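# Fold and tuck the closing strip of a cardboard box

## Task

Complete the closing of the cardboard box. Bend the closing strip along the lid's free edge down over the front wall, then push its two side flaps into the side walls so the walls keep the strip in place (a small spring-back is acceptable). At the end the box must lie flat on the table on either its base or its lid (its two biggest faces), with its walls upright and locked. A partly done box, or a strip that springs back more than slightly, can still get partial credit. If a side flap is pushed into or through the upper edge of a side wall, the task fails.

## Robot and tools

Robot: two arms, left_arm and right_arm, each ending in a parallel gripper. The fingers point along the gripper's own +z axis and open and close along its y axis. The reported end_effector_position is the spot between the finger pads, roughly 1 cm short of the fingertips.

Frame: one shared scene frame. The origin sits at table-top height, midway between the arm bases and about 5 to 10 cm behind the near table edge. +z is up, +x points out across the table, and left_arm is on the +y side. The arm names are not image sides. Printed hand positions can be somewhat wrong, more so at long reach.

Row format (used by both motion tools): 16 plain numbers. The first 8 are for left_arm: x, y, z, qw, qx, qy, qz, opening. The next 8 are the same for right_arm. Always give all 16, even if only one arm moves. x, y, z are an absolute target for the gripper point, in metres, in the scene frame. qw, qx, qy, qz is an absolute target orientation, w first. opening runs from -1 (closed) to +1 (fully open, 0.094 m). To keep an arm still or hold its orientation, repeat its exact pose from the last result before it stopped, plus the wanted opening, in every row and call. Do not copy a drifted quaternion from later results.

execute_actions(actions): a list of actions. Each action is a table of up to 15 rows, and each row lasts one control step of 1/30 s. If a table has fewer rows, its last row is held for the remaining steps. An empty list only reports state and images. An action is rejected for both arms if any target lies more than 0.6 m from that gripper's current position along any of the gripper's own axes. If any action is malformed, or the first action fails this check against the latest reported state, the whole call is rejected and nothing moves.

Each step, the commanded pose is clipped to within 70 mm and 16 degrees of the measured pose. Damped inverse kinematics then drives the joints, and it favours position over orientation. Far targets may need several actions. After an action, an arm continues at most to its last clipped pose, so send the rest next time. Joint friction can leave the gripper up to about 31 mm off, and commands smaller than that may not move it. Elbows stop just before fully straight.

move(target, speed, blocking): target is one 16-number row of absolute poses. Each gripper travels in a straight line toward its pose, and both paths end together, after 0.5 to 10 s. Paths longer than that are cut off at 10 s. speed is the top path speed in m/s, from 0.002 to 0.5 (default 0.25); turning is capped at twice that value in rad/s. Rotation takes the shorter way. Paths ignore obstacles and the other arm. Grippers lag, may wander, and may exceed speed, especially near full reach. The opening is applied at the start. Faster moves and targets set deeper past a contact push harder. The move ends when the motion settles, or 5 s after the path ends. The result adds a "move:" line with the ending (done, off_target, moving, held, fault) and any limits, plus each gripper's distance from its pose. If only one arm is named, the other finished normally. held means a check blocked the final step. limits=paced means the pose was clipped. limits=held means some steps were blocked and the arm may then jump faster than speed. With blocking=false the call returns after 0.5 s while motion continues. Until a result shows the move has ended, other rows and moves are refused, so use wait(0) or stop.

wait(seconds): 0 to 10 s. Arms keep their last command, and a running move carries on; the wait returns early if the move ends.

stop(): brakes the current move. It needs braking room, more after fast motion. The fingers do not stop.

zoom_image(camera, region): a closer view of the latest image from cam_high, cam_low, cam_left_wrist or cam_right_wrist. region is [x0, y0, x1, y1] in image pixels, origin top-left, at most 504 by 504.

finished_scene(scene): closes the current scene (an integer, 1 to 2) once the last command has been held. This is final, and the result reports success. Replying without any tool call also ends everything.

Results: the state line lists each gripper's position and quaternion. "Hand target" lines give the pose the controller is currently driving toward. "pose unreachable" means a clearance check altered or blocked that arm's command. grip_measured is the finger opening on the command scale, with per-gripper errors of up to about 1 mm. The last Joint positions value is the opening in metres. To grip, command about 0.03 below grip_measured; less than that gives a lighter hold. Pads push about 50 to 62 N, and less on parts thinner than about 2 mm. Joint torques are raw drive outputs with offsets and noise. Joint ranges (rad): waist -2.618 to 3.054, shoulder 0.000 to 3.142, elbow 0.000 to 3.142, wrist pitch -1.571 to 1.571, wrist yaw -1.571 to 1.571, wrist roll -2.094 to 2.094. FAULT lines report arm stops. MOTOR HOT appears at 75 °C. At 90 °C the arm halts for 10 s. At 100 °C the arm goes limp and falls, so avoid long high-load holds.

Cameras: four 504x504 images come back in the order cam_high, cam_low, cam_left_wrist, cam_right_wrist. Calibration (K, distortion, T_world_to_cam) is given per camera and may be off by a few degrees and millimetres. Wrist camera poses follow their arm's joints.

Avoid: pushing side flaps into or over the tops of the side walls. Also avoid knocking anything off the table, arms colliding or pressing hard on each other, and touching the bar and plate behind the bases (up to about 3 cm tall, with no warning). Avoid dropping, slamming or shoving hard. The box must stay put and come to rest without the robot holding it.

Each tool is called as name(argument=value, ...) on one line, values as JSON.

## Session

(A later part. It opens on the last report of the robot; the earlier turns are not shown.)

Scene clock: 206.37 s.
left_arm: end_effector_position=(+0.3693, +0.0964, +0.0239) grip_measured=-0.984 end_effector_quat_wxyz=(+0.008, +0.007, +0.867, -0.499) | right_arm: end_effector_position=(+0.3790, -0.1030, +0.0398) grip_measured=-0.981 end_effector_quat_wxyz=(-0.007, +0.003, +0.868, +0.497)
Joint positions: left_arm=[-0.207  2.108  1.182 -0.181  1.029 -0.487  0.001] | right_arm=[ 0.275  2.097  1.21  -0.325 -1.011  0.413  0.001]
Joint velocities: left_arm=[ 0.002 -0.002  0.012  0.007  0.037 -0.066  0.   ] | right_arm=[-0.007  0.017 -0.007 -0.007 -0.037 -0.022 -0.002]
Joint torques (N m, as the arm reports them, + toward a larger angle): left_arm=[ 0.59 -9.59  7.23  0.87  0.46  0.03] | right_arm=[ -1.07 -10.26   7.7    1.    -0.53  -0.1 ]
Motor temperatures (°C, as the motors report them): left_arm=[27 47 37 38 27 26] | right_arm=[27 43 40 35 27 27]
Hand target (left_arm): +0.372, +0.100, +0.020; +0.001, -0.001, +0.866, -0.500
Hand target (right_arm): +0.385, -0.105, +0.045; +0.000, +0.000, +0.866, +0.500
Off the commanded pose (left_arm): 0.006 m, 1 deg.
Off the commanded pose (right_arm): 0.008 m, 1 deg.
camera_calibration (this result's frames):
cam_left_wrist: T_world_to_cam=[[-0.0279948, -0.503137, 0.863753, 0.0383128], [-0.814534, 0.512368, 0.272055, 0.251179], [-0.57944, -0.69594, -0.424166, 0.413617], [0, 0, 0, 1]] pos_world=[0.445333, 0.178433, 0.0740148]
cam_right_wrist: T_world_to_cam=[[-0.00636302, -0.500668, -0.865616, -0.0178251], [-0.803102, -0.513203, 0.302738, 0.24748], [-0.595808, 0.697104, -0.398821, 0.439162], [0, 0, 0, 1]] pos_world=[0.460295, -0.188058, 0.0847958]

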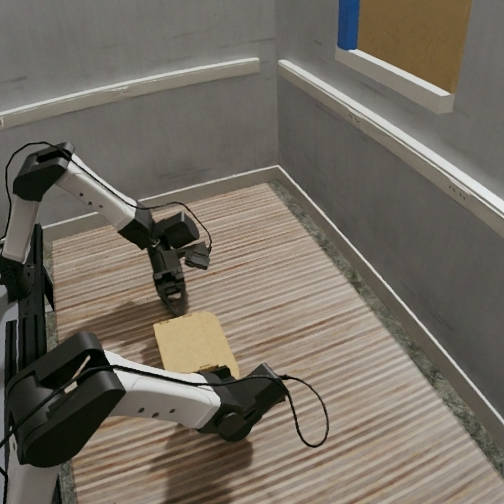

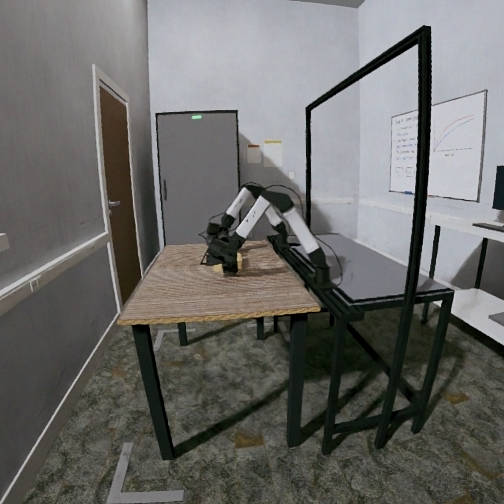

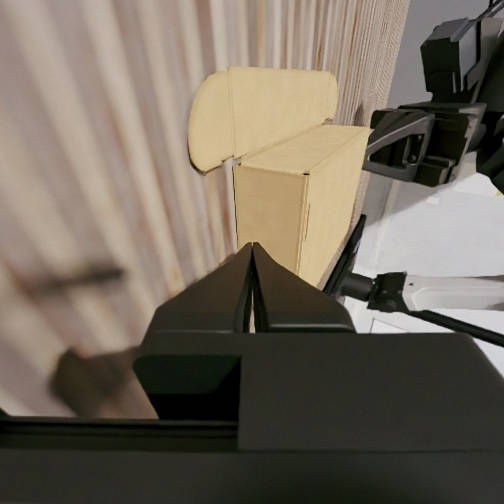

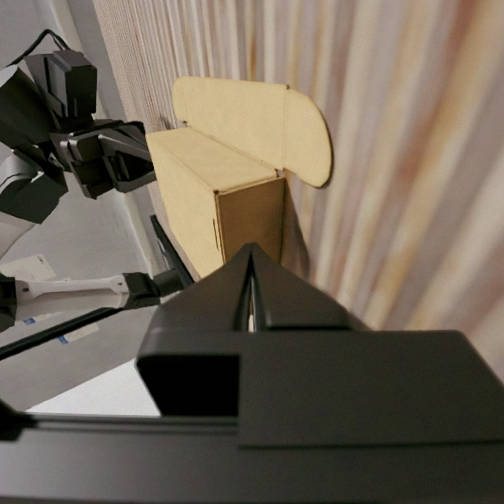

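Raise left to ~0.031, then squeeze and start lifting.

execute_actions(actions=[[[0.374,0.098,0.037,0,0,0.866,-0.5,-1, 0.38,-0.10,0.04,0,0,0.866,0.5,-1]],[[0.372,0.085,0.033,0,0,0.866,-0.5,-1, 0.378,-0.09,0.036,0,0,0.866,0.5,-1]],[[0.372,0.072,0.033,0,0,0.866,-0.5,-1, 0.378,-0.078,0.036,0,0,0.866,0.5,-1]],[[0.372,0.072,0.033,0,0,0.866,-0.5,-1, 0.378,-0.078,0.036,0,0,0.866,0.5,-1]]])

Scene clock: 211.13 s.
left_arm: end_effector_position=(+0.3720, +0.0851, +0.0279) grip_measured=-0.984 end_effector_quat_wxyz=(-0.009, -0.020, +0.870, -0.493) | right_arm: end_effector_position=(+0.3936, -0.0894, +0.0436) grip_measured=-0.981 end_effector_quat_wxyz=(+0.020, +0.007, +0.867, +0.497)
Joint positions: left_arm=[-0.235  2.108  1.212 -0.188  1.006 -0.582  0.001] | right_arm=[ 0.307  2.097  1.21  -0.196 -0.975  0.517  0.001]
Joint velocities: left_arm=[-0.007  0.002 -0.017  0.007  0.022 -0.022  0.   ] | right_arm=[-0.037 -0.012  0.012 -0.007 -0.007 -0.066  0.001]
Joint torques (N m, as the arm reports them, + toward a larger angle): left_arm=[ -2.81 -11.42   6.66   1.45   0.36  -0.09] | right_arm=[  2.82 -10.07   4.68   1.45  -0.51   0.04]
Motor temperatures (°C, as the motors report them): left_arm=[27 48 38 37 27 26] | right_arm=[27 43 40 35 27 27]
Hand target (left_arm): +0.372, +0.072, +0.033; -0.001, +0.000, +0.866, -0.500
Hand target (right_arm): +0.378, -0.078, +0.036; -0.001, +0.000, +0.866, +0.500
Off the commanded pose (left_arm): 0.014 m, 3 deg.
Off the commanded pose (right_arm): 0.021 m, 2 deg.
camera_calibration (this result's frames):
cam_left_wrist: T_world_to_cam=[[0.0343837, -0.514184, 0.85699, 0.00713227], [-0.812534, 0.484889, 0.323528, 0.258227], [-0.581899, -0.707458, -0.40112, 0.410328], [0, 0, 0, 1]] pos_world=[0.448342, 0.168746, 0.0749348]
cam_right_wrist: T_world_to_cam=[[0.0134193, -0.500604, -0.865572, -0.0153656], [-0.832677, -0.484859, 0.267509, 0.280803], [-0.553596, 0.717153, -0.423348, 0.426142], [0, 0, 0, 1]] pos_world=[0.469935, -0.177151, 0.0919889]

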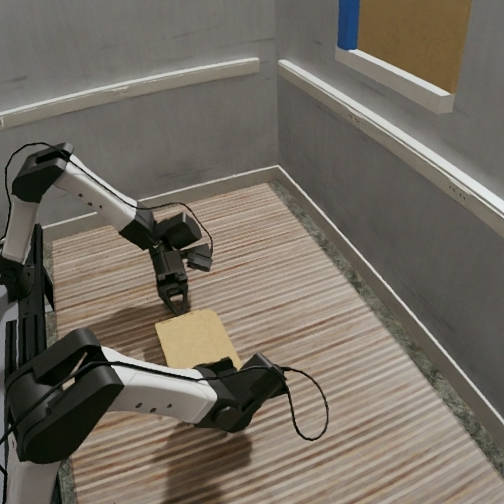

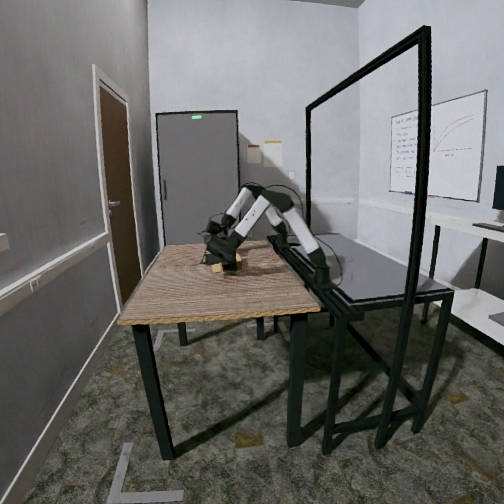

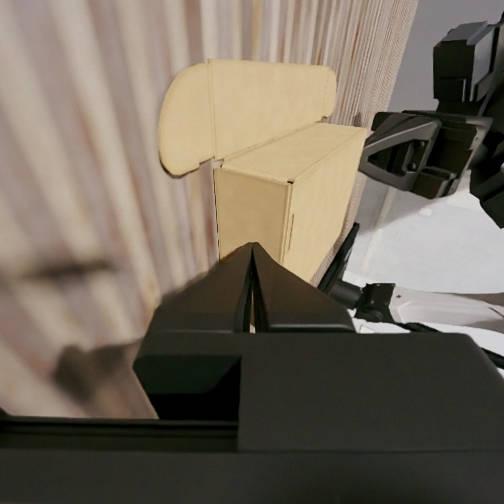

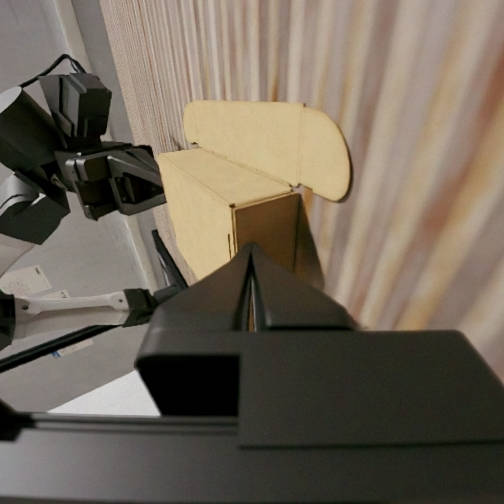

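execute_actions(actions=[[[0.372,0.085,0.033,0,0,0.866,-0.5,-1, 0.37,-0.10,0.028,0,0,0.866,0.5,-1]],[[0.372,0.085,0.033,0,0,0.866,-0.5,-1, 0.366,-0.095,0.024,0,0,0.866,0.5,-1]],[[0.372,0.074,0.033,0,0,0.866,-0.5,-1, 0.366,-0.077,0.024,0,0,0.866,0.5,-1]],[[0.372,0.074,0.033,0,0,0.866,-0.5,-1, 0.366,-0.077,0.024,0,0,0.866,0.5,-1]]])

Scene clock: 220.27 s.
left_arm: end_effector_position=(+0.3733, +0.0849, +0.0276) grip_measured=-0.984 end_effector_quat_wxyz=(-0.003, -0.015, +0.871, -0.491) | right_arm: end_effector_position=(+0.3807, -0.0891, +0.0307) grip_measured=-0.981 end_effector_quat_wxyz=(+0.015, +0.011, +0.868, +0.496)
Joint positions: left_arm=[-0.236  2.108  1.212 -0.18   0.999 -0.575  0.001] | right_arm=[ 0.316  2.095  1.141 -0.128 -0.972  0.533  0.001]
Joint velocities: left_arm=[ 0.012 -0.012 -0.017 -0.007  0.022 -0.066  0.   ] | right_arm=[-0.012 -0.007 -0.017 -0.066  0.022 -0.037 -0.001]
Joint torques (N m, as the arm reports them, + toward a larger angle): left_arm=[ -2.26 -11.45   6.58   1.32   0.45  -0.11] | right_arm=[ 3.14 -9.61  4.33  1.53 -0.53  0.05]
Motor temperatures (°C, as the motors report them): left_arm=[27 50 38 38 27 26] | right_arm=[27 44 40 35 27 27]
Hand target (left_arm): +0.372, +0.074, +0.033; -0.000, +0.000, +0.866, -0.500
Hand target (right_arm): +0.366, -0.077, +0.024; -0.001, -0.000, +0.866, +0.500
Off the commanded pose (left_arm): 0.012 m, 2 deg.
Off the commanded pose (right_arm): 0.020 m, 2 deg.
camera_calibration (this result's frames):
cam_left_wrist: T_world_to_cam=[[0.0212828, -0.517598, 0.855359, 0.012491], [-0.816246, 0.485038, 0.313818, 0.261182], [-0.577313, -0.704862, -0.412165, 0.40919], [0, 0, 0, 1]] pos_world=[0.449153, 0.168204, 0.0760057]
cam_right_wrist: T_world_to_cam=[[0.00169365, -0.502287, -0.864699, -0.0219861], [-0.82954, -0.483594, 0.279286, 0.272248], [-0.558445, 0.716829, -0.417487, 0.414914], [0, 0, 0, 1]] pos_world=[0.457584, -0.176808, 0.0781746]

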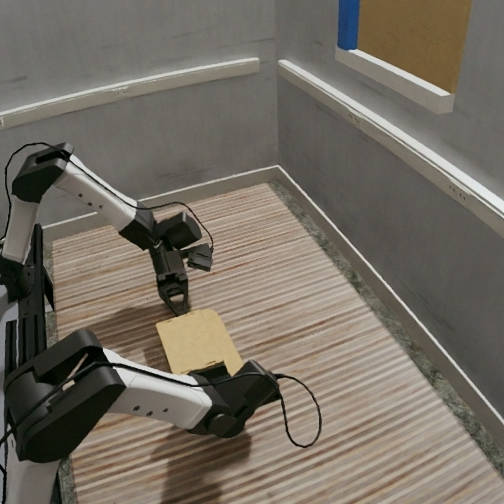

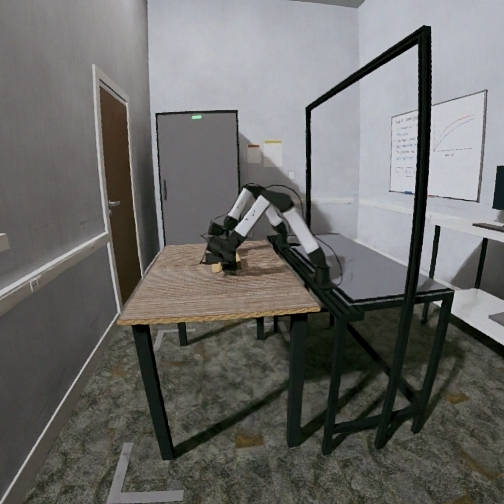

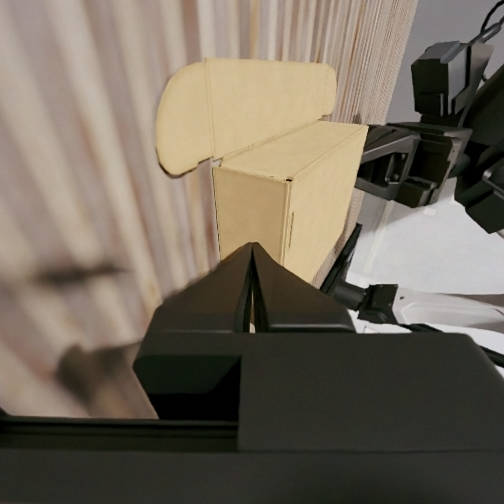

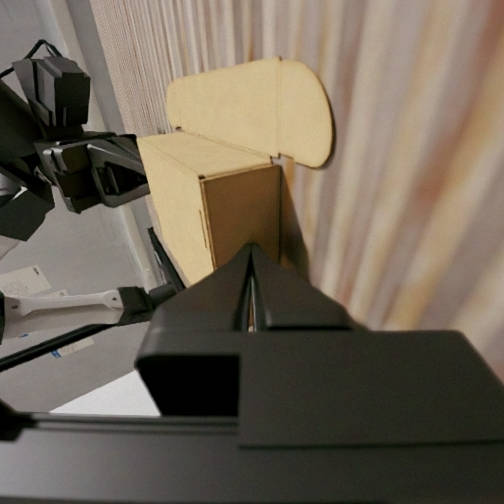

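Good enough. Lift along an arc.

execute_actions(actions=[[[0.37,0.074,0.043,0,0,0.866,-0.5,-1, 0.372,-0.077,0.042,0,0,0.866,0.5,-1]],[[0.368,0.074,0.053,0,0,0.866,-0.5,-1, 0.372,-0.077,0.055,0,0,0.866,0.5,-1]],[[0.363,0.074,0.063,0,0,0.866,-0.5,-1, 0.368,-0.077,0.066,0,0,0.866,0.5,-1]],[[0.355,0.074,0.072,0,0,0.866,-0.5,-1, 0.36,-0.077,0.076,0,0,0.866,0.5,-1]],[[0.345,0.074,0.08,0,0,0.866,-0.5,-1, 0.35,-0.077,0.084,0,0,0.866,0.5,-1]]])

Scene clock: 226.10 s.
left_arm: end_effector_position=(+0.3571, +0.0853, +0.0685) grip_measured=-0.984 end_effector_quat_wxyz=(+0.008, -0.017, +0.875, -0.484) | right_arm: end_effector_position=(+0.3637, -0.0884, +0.0806) grip_measured=-0.981 end_effector_quat_wxyz=(+0.015, +0.014, +0.874, +0.486)
Joint positions: left_arm=[-0.249  1.947  1.162 -0.257  0.967 -0.601  0.001] | right_arm=[ 0.335  1.919  1.128 -0.283 -0.941  0.553  0.001]
Joint velocities: left_arm=[ 0.007  0.012  0.022 -0.051  0.051  0.007 -0.001] | right_arm=[-0.012 -0.012 -0.007  0.007 -0.037 -0.037 -0.001]
Joint torques (N m, as the arm reports them, + toward a larger angle): left_arm=[ -2.56 -12.29   6.     1.2    0.65  -0.09] | right_arm=[  2.47 -10.16   5.25   1.43  -0.79   0.05]
Motor temperatures (°C, as the motors report them): left_arm=[27 51 38 38 27 26] | right_arm=[27 45 40 35 28 27]
Hand target (left_arm): +0.346, +0.074, +0.080; -0.000, +0.000, +0.866, -0.499
Hand target (right_arm): +0.350, -0.077, +0.084; -0.001, -0.000, +0.866, +0.500
Off the commanded pose (left_arm): 0.020 m, 3 deg.
Off the commanded pose (right_arm): 0.018 m, 3 deg.
camera_calibration (this result's frames):
cam_left_wrist: T_world_to_cam=[[0.0126628, -0.531467, 0.846984, -0.0171358], [-0.828572, 0.468589, 0.306419, 0.241143], [-0.55974, -0.705667, -0.434425, 0.41228], [0, 0, 0, 1]] pos_world=[0.43079, 0.168828, 0.119728]
cam_right_wrist: T_world_to_cam=[[-0.00270171, -0.522123, -0.852866, 0.020501], [-0.831203, -0.472992, 0.292198, 0.245002], [-0.555962, 0.709694, -0.432713, 0.425496], [0, 0, 0, 1]] pos_world=[0.440262, -0.175383, 0.130013]

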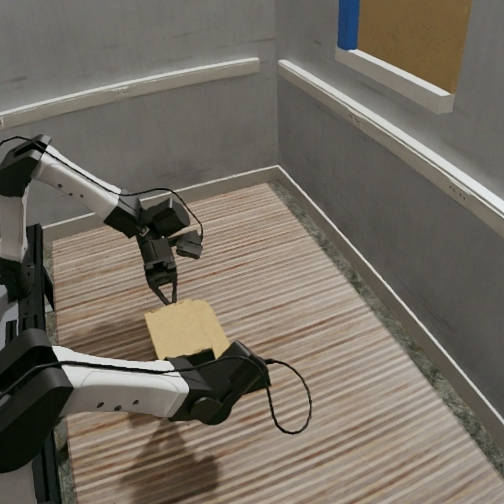

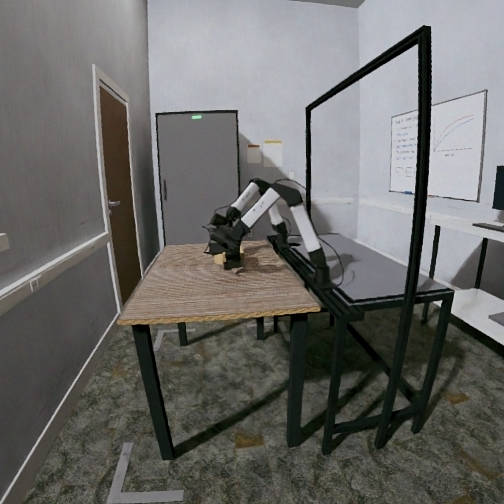

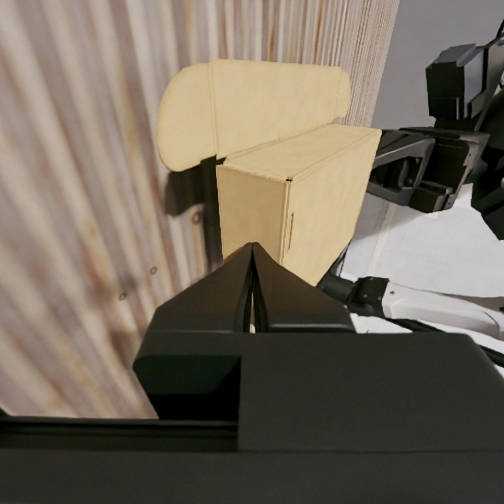

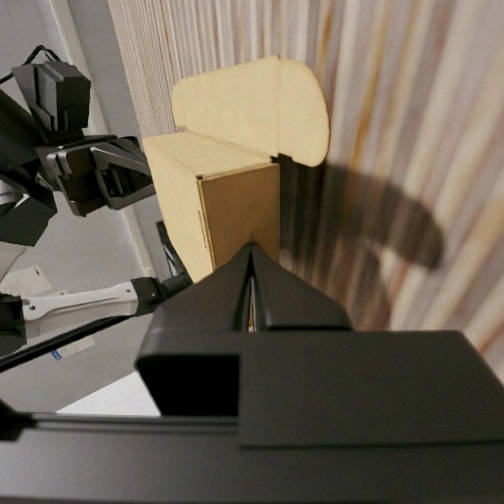

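execute_actions(actions=[[[0.345,0.074,0.092,0.0755,0.0436,0.8627,-0.498,-1, 0.35,-0.077,0.094,0.0755,-0.0436,0.8627,0.498,-1]],[[0.345,0.074,0.10,0.150,0.0868,0.853,-0.492,-1, 0.35,-0.077,0.103,0.150,-0.0868,0.853,0.492,-1]],[[0.345,0.074,0.105,0.224,0.129,0.8365,-0.483,-1, 0.35,-0.077,0.108,0.224,-0.129,0.8365,0.483,-1]],[[0.345,0.074,0.105,0.296,0.171,0.814,-0.47,-1, 0.35,-0.077,0.108,0.296,-0.171,0.814,0.47,-1]],[[0.345,0.074,0.105,0.366,0.211,0.785,-0.453,-1, 0.35,-0.077,0.108,0.366,-0.211,0.785,0.453,-1]]])

Scene clock: 234.97 s.
left_arm: end_effector_position=(+0.3540, +0.0854, +0.0967) grip_measured=-0.984 end_effector_quat_wxyz=(+0.360, +0.185, +0.805, -0.434) | right_arm: end_effector_position=(+0.3620, -0.0878, +0.1083) grip_measured=-0.981 end_effector_quat_wxyz=(+0.370, -0.187, +0.800, +0.434)
Joint positions: left_arm=[-0.322  1.728  0.69   0.609  0.698 -0.372  0.001] | right_arm=[ 0.409  1.705  0.654  0.606 -0.689  0.328  0.001]
Joint velocities: left_arm=[-0.012 -0.012 -0.007  0.154  0.007 -0.051  0.   ] | right_arm=[-0.007  0.002 -0.007  0.095  0.037  0.037 -0.001]
Joint torques (N m, as the arm reports them, + toward a larger angle): left_arm=[-2.11 -8.01  5.64  2.12  0.53  0.03] | right_arm=[ 1.66 -6.43  5.2   2.43 -0.53 -0.04]
Motor temperatures (°C, as the motors report them): left_arm=[27 53 38 38 27 26] | right_arm=[27 45 39 36 28 27]
Hand target (left_arm): +0.345, +0.074, +0.105; +0.365, +0.213, +0.786, -0.452
Hand target (right_arm): +0.349, -0.077, +0.108; +0.365, -0.211, +0.786, +0.452
Off the commanded pose (left_arm): 0.017 m, 4 deg.
Off the commanded pose (right_arm): 0.016 m, 4 deg.
camera_calibration (this result's frames):
cam_left_wrist: T_world_to_cam=[[-0.616071, -0.555759, 0.5582, 0.211638], [-0.786045, 0.479545, -0.390089, 0.281284], [-0.0508864, -0.679093, -0.732286, 0.269243], [0, 0, 0, 1]] pos_world=[0.365186, 0.165572, 0.188753]
cam_right_wrist: T_world_to_cam=[[0.626718, -0.547959, -0.554045, -0.218056], [-0.778222, -0.476577, -0.408957, 0.292245], [-0.0399534, 0.687471, -0.725112, 0.279011], [0, 0, 0, 1]] pos_world=[0.375239, -0.172021, 0.201017]

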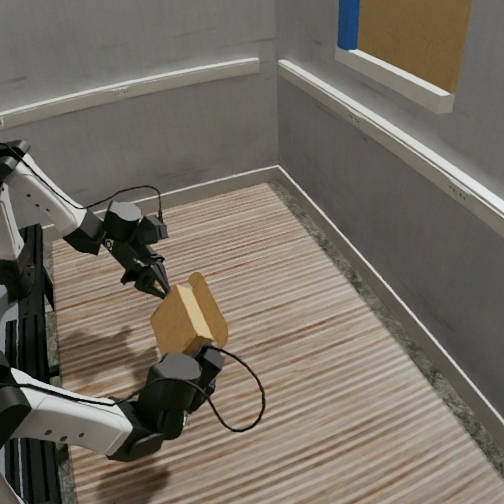

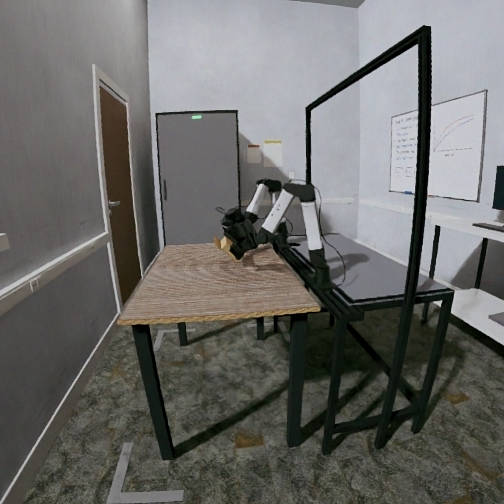

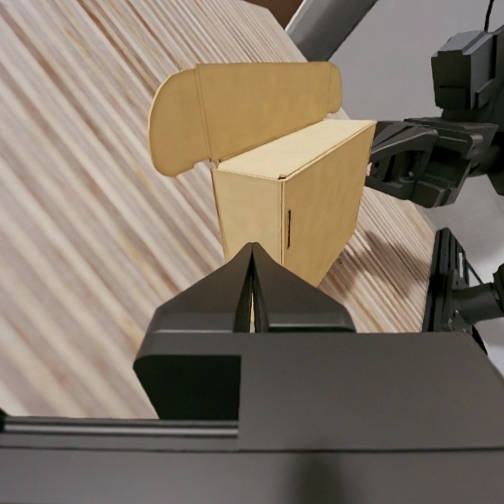

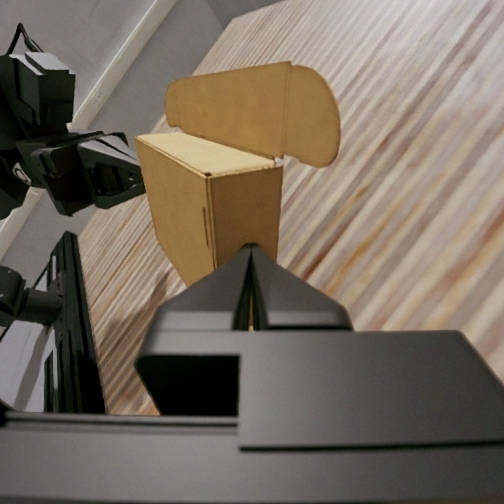

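execute_actions(actions=[[[0.342,0.074,0.105,0.433,0.25,0.75,-0.433,-1, 0.345,-0.077,0.108,0.433,-0.25,0.75,0.433,-1]],[[0.339,0.074,0.105,0.497,0.287,0.709,-0.41,-1, 0.34,-0.077,0.108,0.497,-0.287,0.709,0.41,-1]],[[0.336,0.074,0.105,0.557,0.321,0.663,-0.383,-1, 0.335,-0.077,0.108,0.557,-0.321,0.663,0.383,-1]],[[0.333,0.074,0.105,0.612,0.354,0.612,-0.354,-1, 0.33,-0.077,0.108,0.612,-0.354,0.612,0.354,-1]],[[0.333,0.074,0.105,0.63,0.364,0.594,-0.343,-1, 0.33,-0.077,0.108,0.63,-0.364,0.594,0.343,-1]]])

Scene clock: 241.30 s.
left_arm: end_effector_position=(+0.3476, +0.0860, +0.1073) grip_measured=-0.984 end_effector_quat_wxyz=(+0.625, +0.348, +0.623, -0.317) | right_arm: end_effector_position=(+0.3471, -0.0883, +0.1121) grip_measured=-0.981 end_effector_quat_wxyz=(+0.623, -0.350, +0.625, +0.315)
Joint positions: left_arm=[-0.367  2.01   0.488  1.558  0.572  0.008  0.001] | right_arm=[ 0.458  2.     0.424  1.569 -0.579 -0.057  0.001]
Joint velocities: left_arm=[-0.002 -0.002  0.002 -0.007  0.022  0.037  0.   ] | right_arm=[-0.007 -0.012 -0.007  0.007 -0.022  0.022 -0.   ]
Joint torques (N m, as the arm reports them, + toward a larger angle): left_arm=[-2.43 -7.02  3.57  2.04  0.39 -0.04] | right_arm=[ 2.19 -6.53  2.9   2.3  -0.45 -0.05]
Motor temperatures (°C, as the motors report them): left_arm=[27 51 38 40 27 26] | right_arm=[27 44 39 38 28 27]
Hand target (left_arm): +0.333, +0.074, +0.105; +0.616, +0.372, +0.607, -0.336
Hand target (right_arm): +0.330, -0.077, +0.108; +0.610, -0.375, +0.612, +0.335
Off the commanded pose (left_arm): 0.019 m, 5 deg.
Off the commanded pose (right_arm): 0.021 m, 5 deg.
joint sent to its limit (left arm) — the command would take joint 4 (wrist pitch) past its upper limit, so that joint was sent only as far as its limit.
joint sent to its limit (right arm) — the command would take joint 4 (wrist pitch) past its upper limit, so that joint was sent only as far as its limit.
camera_calibration (this result's frames):
cam_left_wrist: T_world_to_cam=[[-0.828935, -0.557308, -0.0477004, 0.341316], [-0.302834, 0.518857, -0.799424, 0.152671], [0.470275, -0.648225, -0.59887, 0.0789758], [0, 0, 0, 1]] pos_world=[0.292023, 0.162198, 0.185626]
cam_right_wrist: T_world_to_cam=[[0.832818, -0.551405, 0.048651, -0.346288], [-0.303767, -0.528726, -0.792574, 0.15565], [0.462752, 0.645292, -0.607832, 0.0901646], [0, 0, 0, 1]] pos_world=[0.293953, -0.166831, 0.195017]

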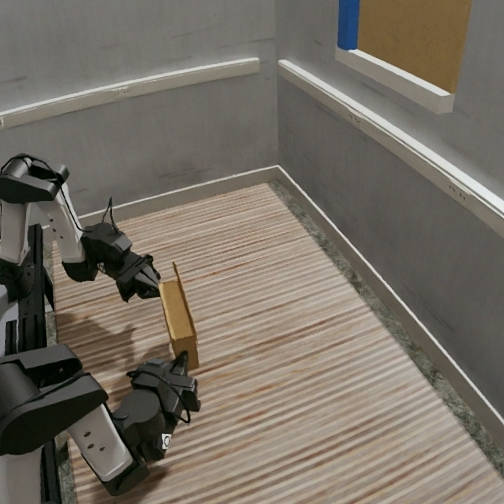

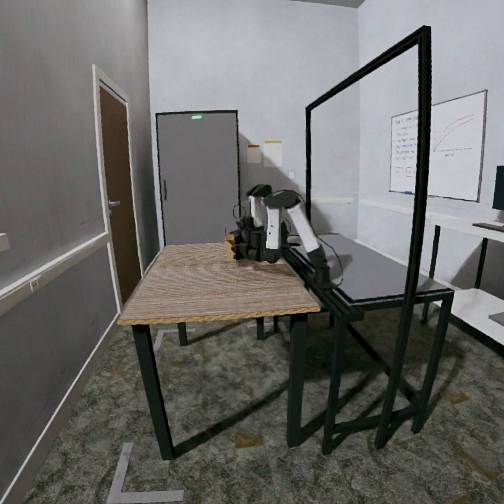

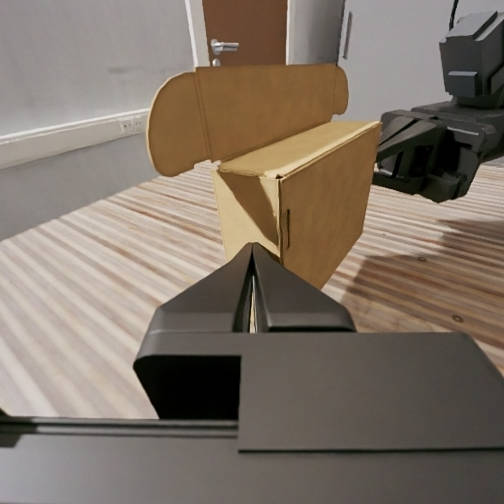

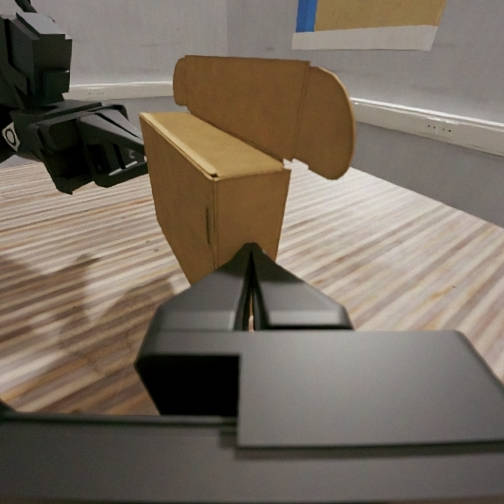

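execute_actions(actions=[[[0.335,0.074,0.095,0.598,0.376,0.624,-0.331,-1, 0.335,-0.077,0.10,0.598,-0.376,0.624,0.331,-1]],[[0.335,0.074,0.085,0.584,0.398,0.636,-0.308,-1, 0.335,-0.077,0.09,0.584,-0.398,0.636,0.308,-1]],[[0.335,0.074,0.075,0.569,0.42,0.647,-0.284,-1, 0.335,-0.077,0.08,0.569,-0.42,0.647,0.284,-1]],[[0.335,0.074,0.067,0.553,0.441,0.658,-0.259,-1, 0.335,-0.077,0.072,0.553,-0.441,0.658,0.259,-1]],[[0.335,0.074,0.06,0.553,0.441,0.658,-0.259,-1, 0.335,-0.077,0.065,0.553,-0.441,0.658,0.259,-1]]])

Scene clock: 250.67 s.
left_arm: end_effector_position=(+0.3396, +0.0864, +0.0616) grip_measured=-0.984 end_effector_quat_wxyz=(+0.560, +0.425, +0.668, -0.245) | right_arm: end_effector_position=(+0.3389, -0.0894, +0.0670) grip_measured=-0.981 end_effector_quat_wxyz=(+0.559, -0.424, +0.669, +0.245)
Joint positions: left_arm=[-0.389  1.926  0.488  1.194  0.54   0.27   0.001] | right_arm=[ 0.479  1.914  0.424  1.21  -0.538 -0.309  0.001]
Joint velocities: left_arm=[ 0.002 -0.002  0.002  0.007  0.051 -0.037  0.   ] | right_arm=[ 0.002  0.017 -0.012 -0.022 -0.007  0.022  0.   ]
Joint torques (N m, as the arm reports them, + toward a larger angle): left_arm=[-2.29 -6.8   5.96  1.75  0.29 -0.03] | right_arm=[ 1.93 -5.39  5.98  2.13 -0.34  0.02]
Motor temperatures (°C, as the motors report them): left_arm=[27 49 37 41 27 26] | right_arm=[27 43 39 39 28 27]
Hand target (left_arm): +0.335, +0.074, +0.060; +0.553, +0.441, +0.658, -0.259
Hand target (right_arm): +0.335, -0.077, +0.065; +0.553, -0.441, +0.658, +0.259
Off the commanded pose (left_arm): 0.013 m, 3 deg.
Off the commanded pose (right_arm): 0.013 m, 3 deg.
camera_calibration (this result's frames):
cam_left_wrist: T_world_to_cam=[[-0.841385, -0.516821, -0.158009, 0.340184], [-0.319731, 0.711744, -0.625454, 0.0918849], [0.43571, -0.475728, -0.764094, 0.0625858], [0, 0, 0, 1]] pos_world=[0.288335, 0.14019, 0.159043]
cam_right_wrist: T_world_to_cam=[[0.845107, -0.513057, 0.15022, -0.345463], [-0.323171, -0.714136, -0.620944, 0.0953238], [0.425857, 0.476217, -0.769326, 0.0754581], [0, 0, 0, 1]] pos_world=[0.290625, -0.145103, 0.169138]

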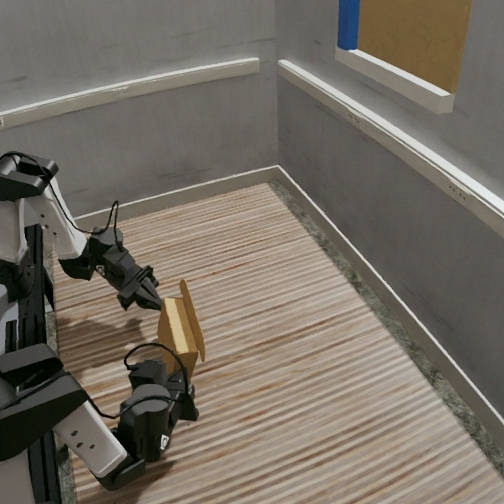

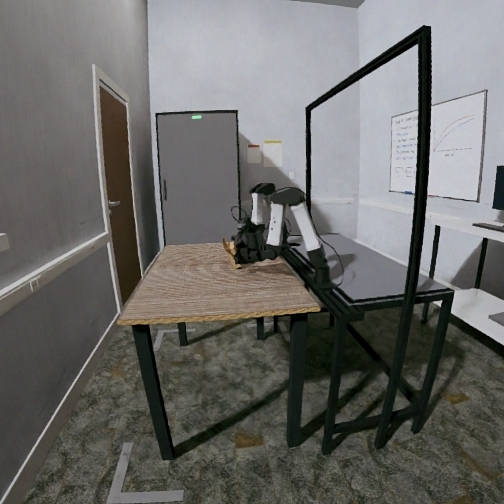

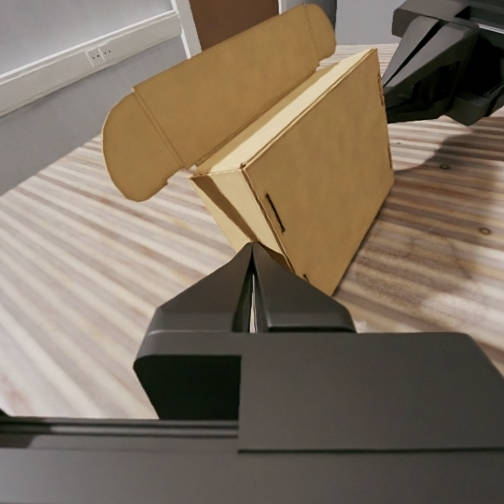

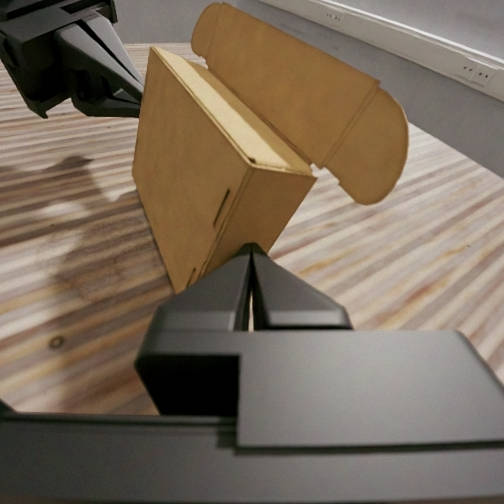

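execute_actions(actions=[[[0.32,0.074,0.064,0.553,0.441,0.658,-0.259,-1, 0.32,-0.077,0.069,0.553,-0.441,0.658,0.259,-1]],[[0.31,0.074,0.066,0.553,0.441,0.658,-0.259,-1, 0.31,-0.077,0.071,0.553,-0.441,0.658,0.259,-1]],[[0.30,0.074,0.066,0.553,0.441,0.658,-0.259,-1, 0.30,-0.077,0.071,0.553,-0.441,0.658,0.259,-1]],[[0.29,0.074,0.064,0.553,0.441,0.658,-0.259,-1, 0.29,-0.077,0.069,0.553,-0.441,0.658,0.259,-1]]])

zoom_image(camera="cam_low", region=[200,200,300,300])

Scene clock: 256.90 s.
left_arm: end_effector_position=(+0.3067, +0.0863, +0.0550) grip_measured=-0.984 end_effector_quat_wxyz=(+0.554, +0.423, +0.679, -0.231) | right_arm: end_effector_position=(+0.3081, -0.0880, +0.0640) grip_measured=-0.981 end_effector_quat_wxyz=(+0.558, -0.423, +0.676, +0.230)
Joint positions: left_arm=[-0.463  1.872  0.365  1.246  0.44   0.262  0.001] | right_arm=[ 0.558  1.867  0.308  1.278 -0.434 -0.299  0.001]
Joint velocities: left_arm=[-0.007 -0.002 -0.022 -0.022  0.037 -0.007 -0.001] | right_arm=[ 0.007 -0.012  0.002  0.007 -0.022 -0.007  0.001]
Joint torques (N m, as the arm reports them, + toward a larger angle): left_arm=[-2.86 -9.07  3.1   2.01  0.49 -0.16] | right_arm=[ 2.45 -7.24  2.54  2.35 -0.59  0.11]
Motor temperatures (°C, as the motors report them): left_arm=[27 49 37 41 27 26] | right_arm=[27 42 39 40 28 27]
Hand target (left_arm): +0.291, +0.074, +0.064; +0.552, +0.441, +0.658, -0.259
Hand target (right_arm): +0.290, -0.077, +0.069; +0.553, -0.441, +0.658, +0.259
Off the commanded pose (left_arm): 0.023 m, 4 deg.
Off the commanded pose (right_arm): 0.022 m, 4 deg.
camera_calibration (this result's frames):
cam_left_wrist: T_world_to_cam=[[-0.830252, -0.53299, -0.163106, 0.309712], [-0.343359, 0.71957, -0.603592, 0.0826713], [0.439074, -0.445129, -0.780432, 0.0690857], [0, 0, 0, 1]] pos_world=[0.255191, 0.136337, 0.154332]
cam_right_wrist: T_world_to_cam=[[0.832027, -0.529639, 0.164968, -0.316637], [-0.33766, -0.719477, -0.606909, 0.0876644], [0.440133, 0.449261, -0.777462, 0.0793078], [0, 0, 0, 1]] pos_world=[0.258145, -0.140261, 0.167098]

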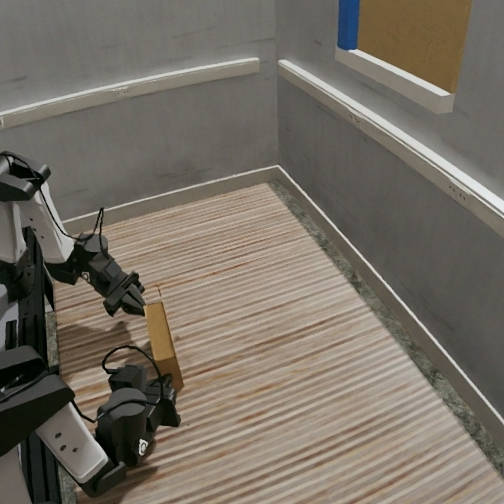

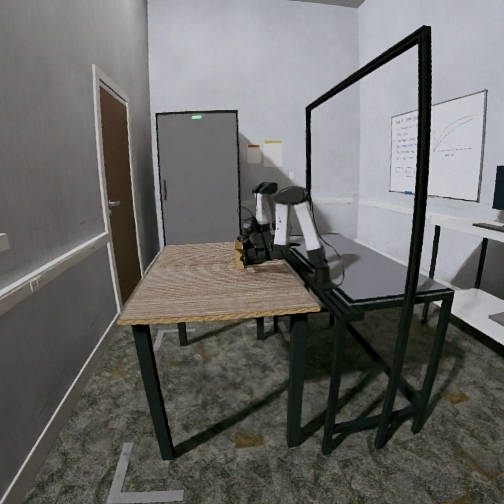

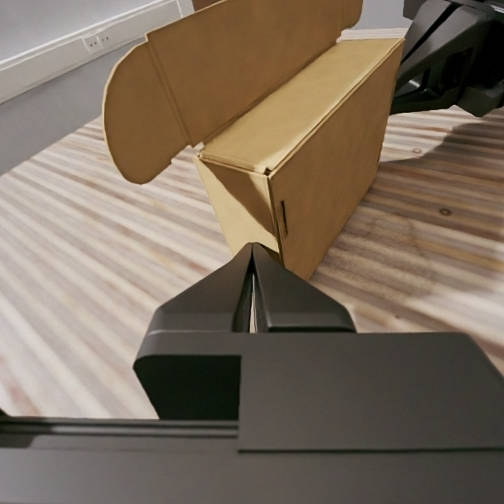

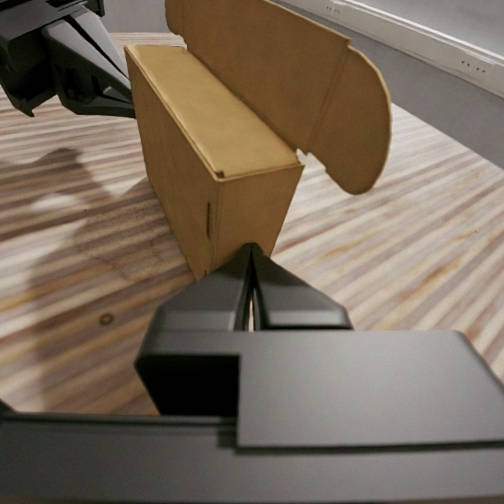

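Region (200, 200, 300, 300) of cam_low's 504x504 image, scaled by 5.040, with more detail than that image has.

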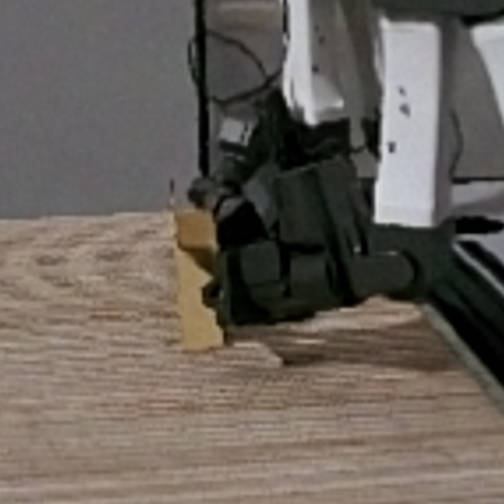

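Nearly upright. A touch more −x, then release.

execute_actions(actions=[[[0.284,0.074,0.062,0.553,0.441,0.658,-0.259,-1, 0.284,-0.077,0.067,0.553,-0.441,0.658,0.259,-1]],[[0.295,0.088,0.058,0.553,0.441,0.658,-0.259,-1, 0.296,-0.09,0.065,0.553,-0.441,0.658,0.259,-1]],[[0.29,0.105,0.058,0.553,0.441,0.658,-0.259,-1, 0.29,-0.107,0.065,0.553,-0.441,0.658,0.259,-1]],[[0.275,0.13,0.06,0.553,0.441,0.658,-0.259,-1, 0.275,-0.13,0.067,0.553,-0.441,0.658,0.259,-1]]])

Scene clock: 263.10 s.
left_arm: end_effector_position=(+0.2768, +0.1270, +0.0523) grip_measured=-0.984 end_effector_quat_wxyz=(+0.542, +0.437, +0.668, -0.261) | right_arm: end_effector_position=(+0.2824, -0.1264, +0.0682) grip_measured=-0.981 end_effector_quat_wxyz=(+0.557, -0.438, +0.657, +0.257)
Joint positions: left_arm=[-0.307  1.83   0.216  1.319  0.662  0.306  0.001] | right_arm=[ 0.393  1.802  0.174  1.332 -0.662 -0.352  0.001]
Joint velocities: left_arm=[-0.012  0.002  0.002  0.007  0.007 -0.066  0.   ] | right_arm=[-0.002  0.007 -0.007  0.051  0.022 -0.022 -0.   ]
Joint torques (N m, as the arm reports them, + toward a larger angle): left_arm=[ 0.51 -7.81  2.36  1.98  0.2  -0.06] | right_arm=[-0.98 -6.25  1.7   2.07 -0.27  0.04]
Motor temperatures (°C, as the motors report them): left_arm=[27 48 36 42 27 26] | right_arm=[27 42 38 40 28 27]
Hand target (left_arm): +0.275, +0.129, +0.060; +0.553, +0.441, +0.658, -0.259
Hand target (right_arm): +0.275, -0.130, +0.067; +0.553, -0.441, +0.658, +0.258
Off the commanded pose (left_arm): 0.008 m, 2 deg.
Off the commanded pose (right_arm): 0.008 m, 1 deg.
camera_calibration (this result's frames):
cam_left_wrist: T_world_to_cam=[[-0.867418, -0.479145, -0.134188, 0.308013], [-0.308533, 0.729508, -0.610431, 0.0309624], [0.390376, -0.488097, -0.78062, 0.117201], [0, 0, 0, 1]] pos_world=[0.230977, 0.182201, 0.151721]
cam_right_wrist: T_world_to_cam=[[0.865397, -0.476786, 0.154154, -0.318266], [-0.287528, -0.724444, -0.626506, 0.0404152], [0.410385, 0.497852, -0.76402, 0.124892], [0, 0, 0, 1]] pos_world=[0.235793, -0.184644, 0.169802]

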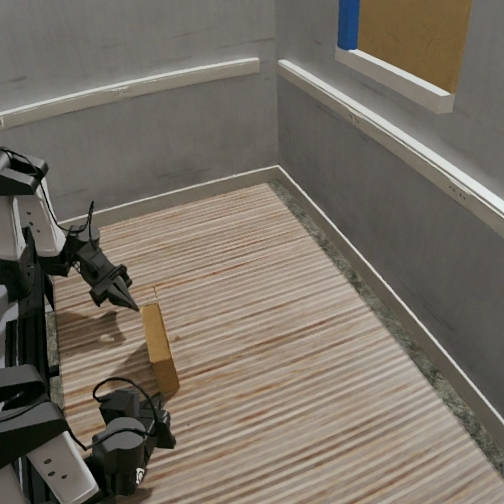

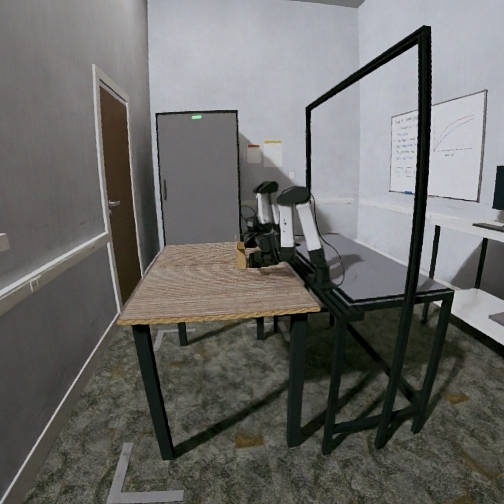

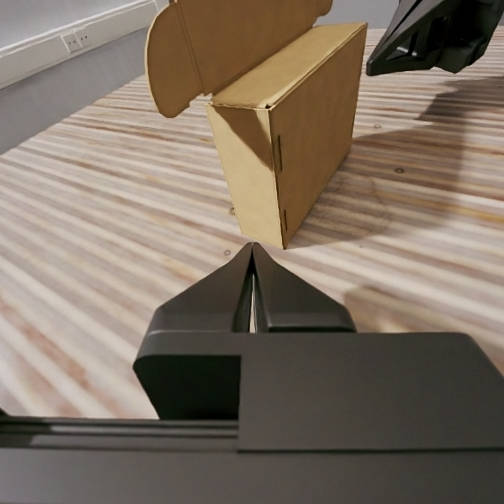

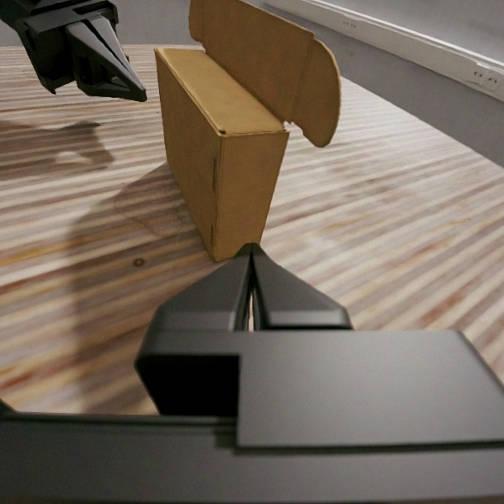

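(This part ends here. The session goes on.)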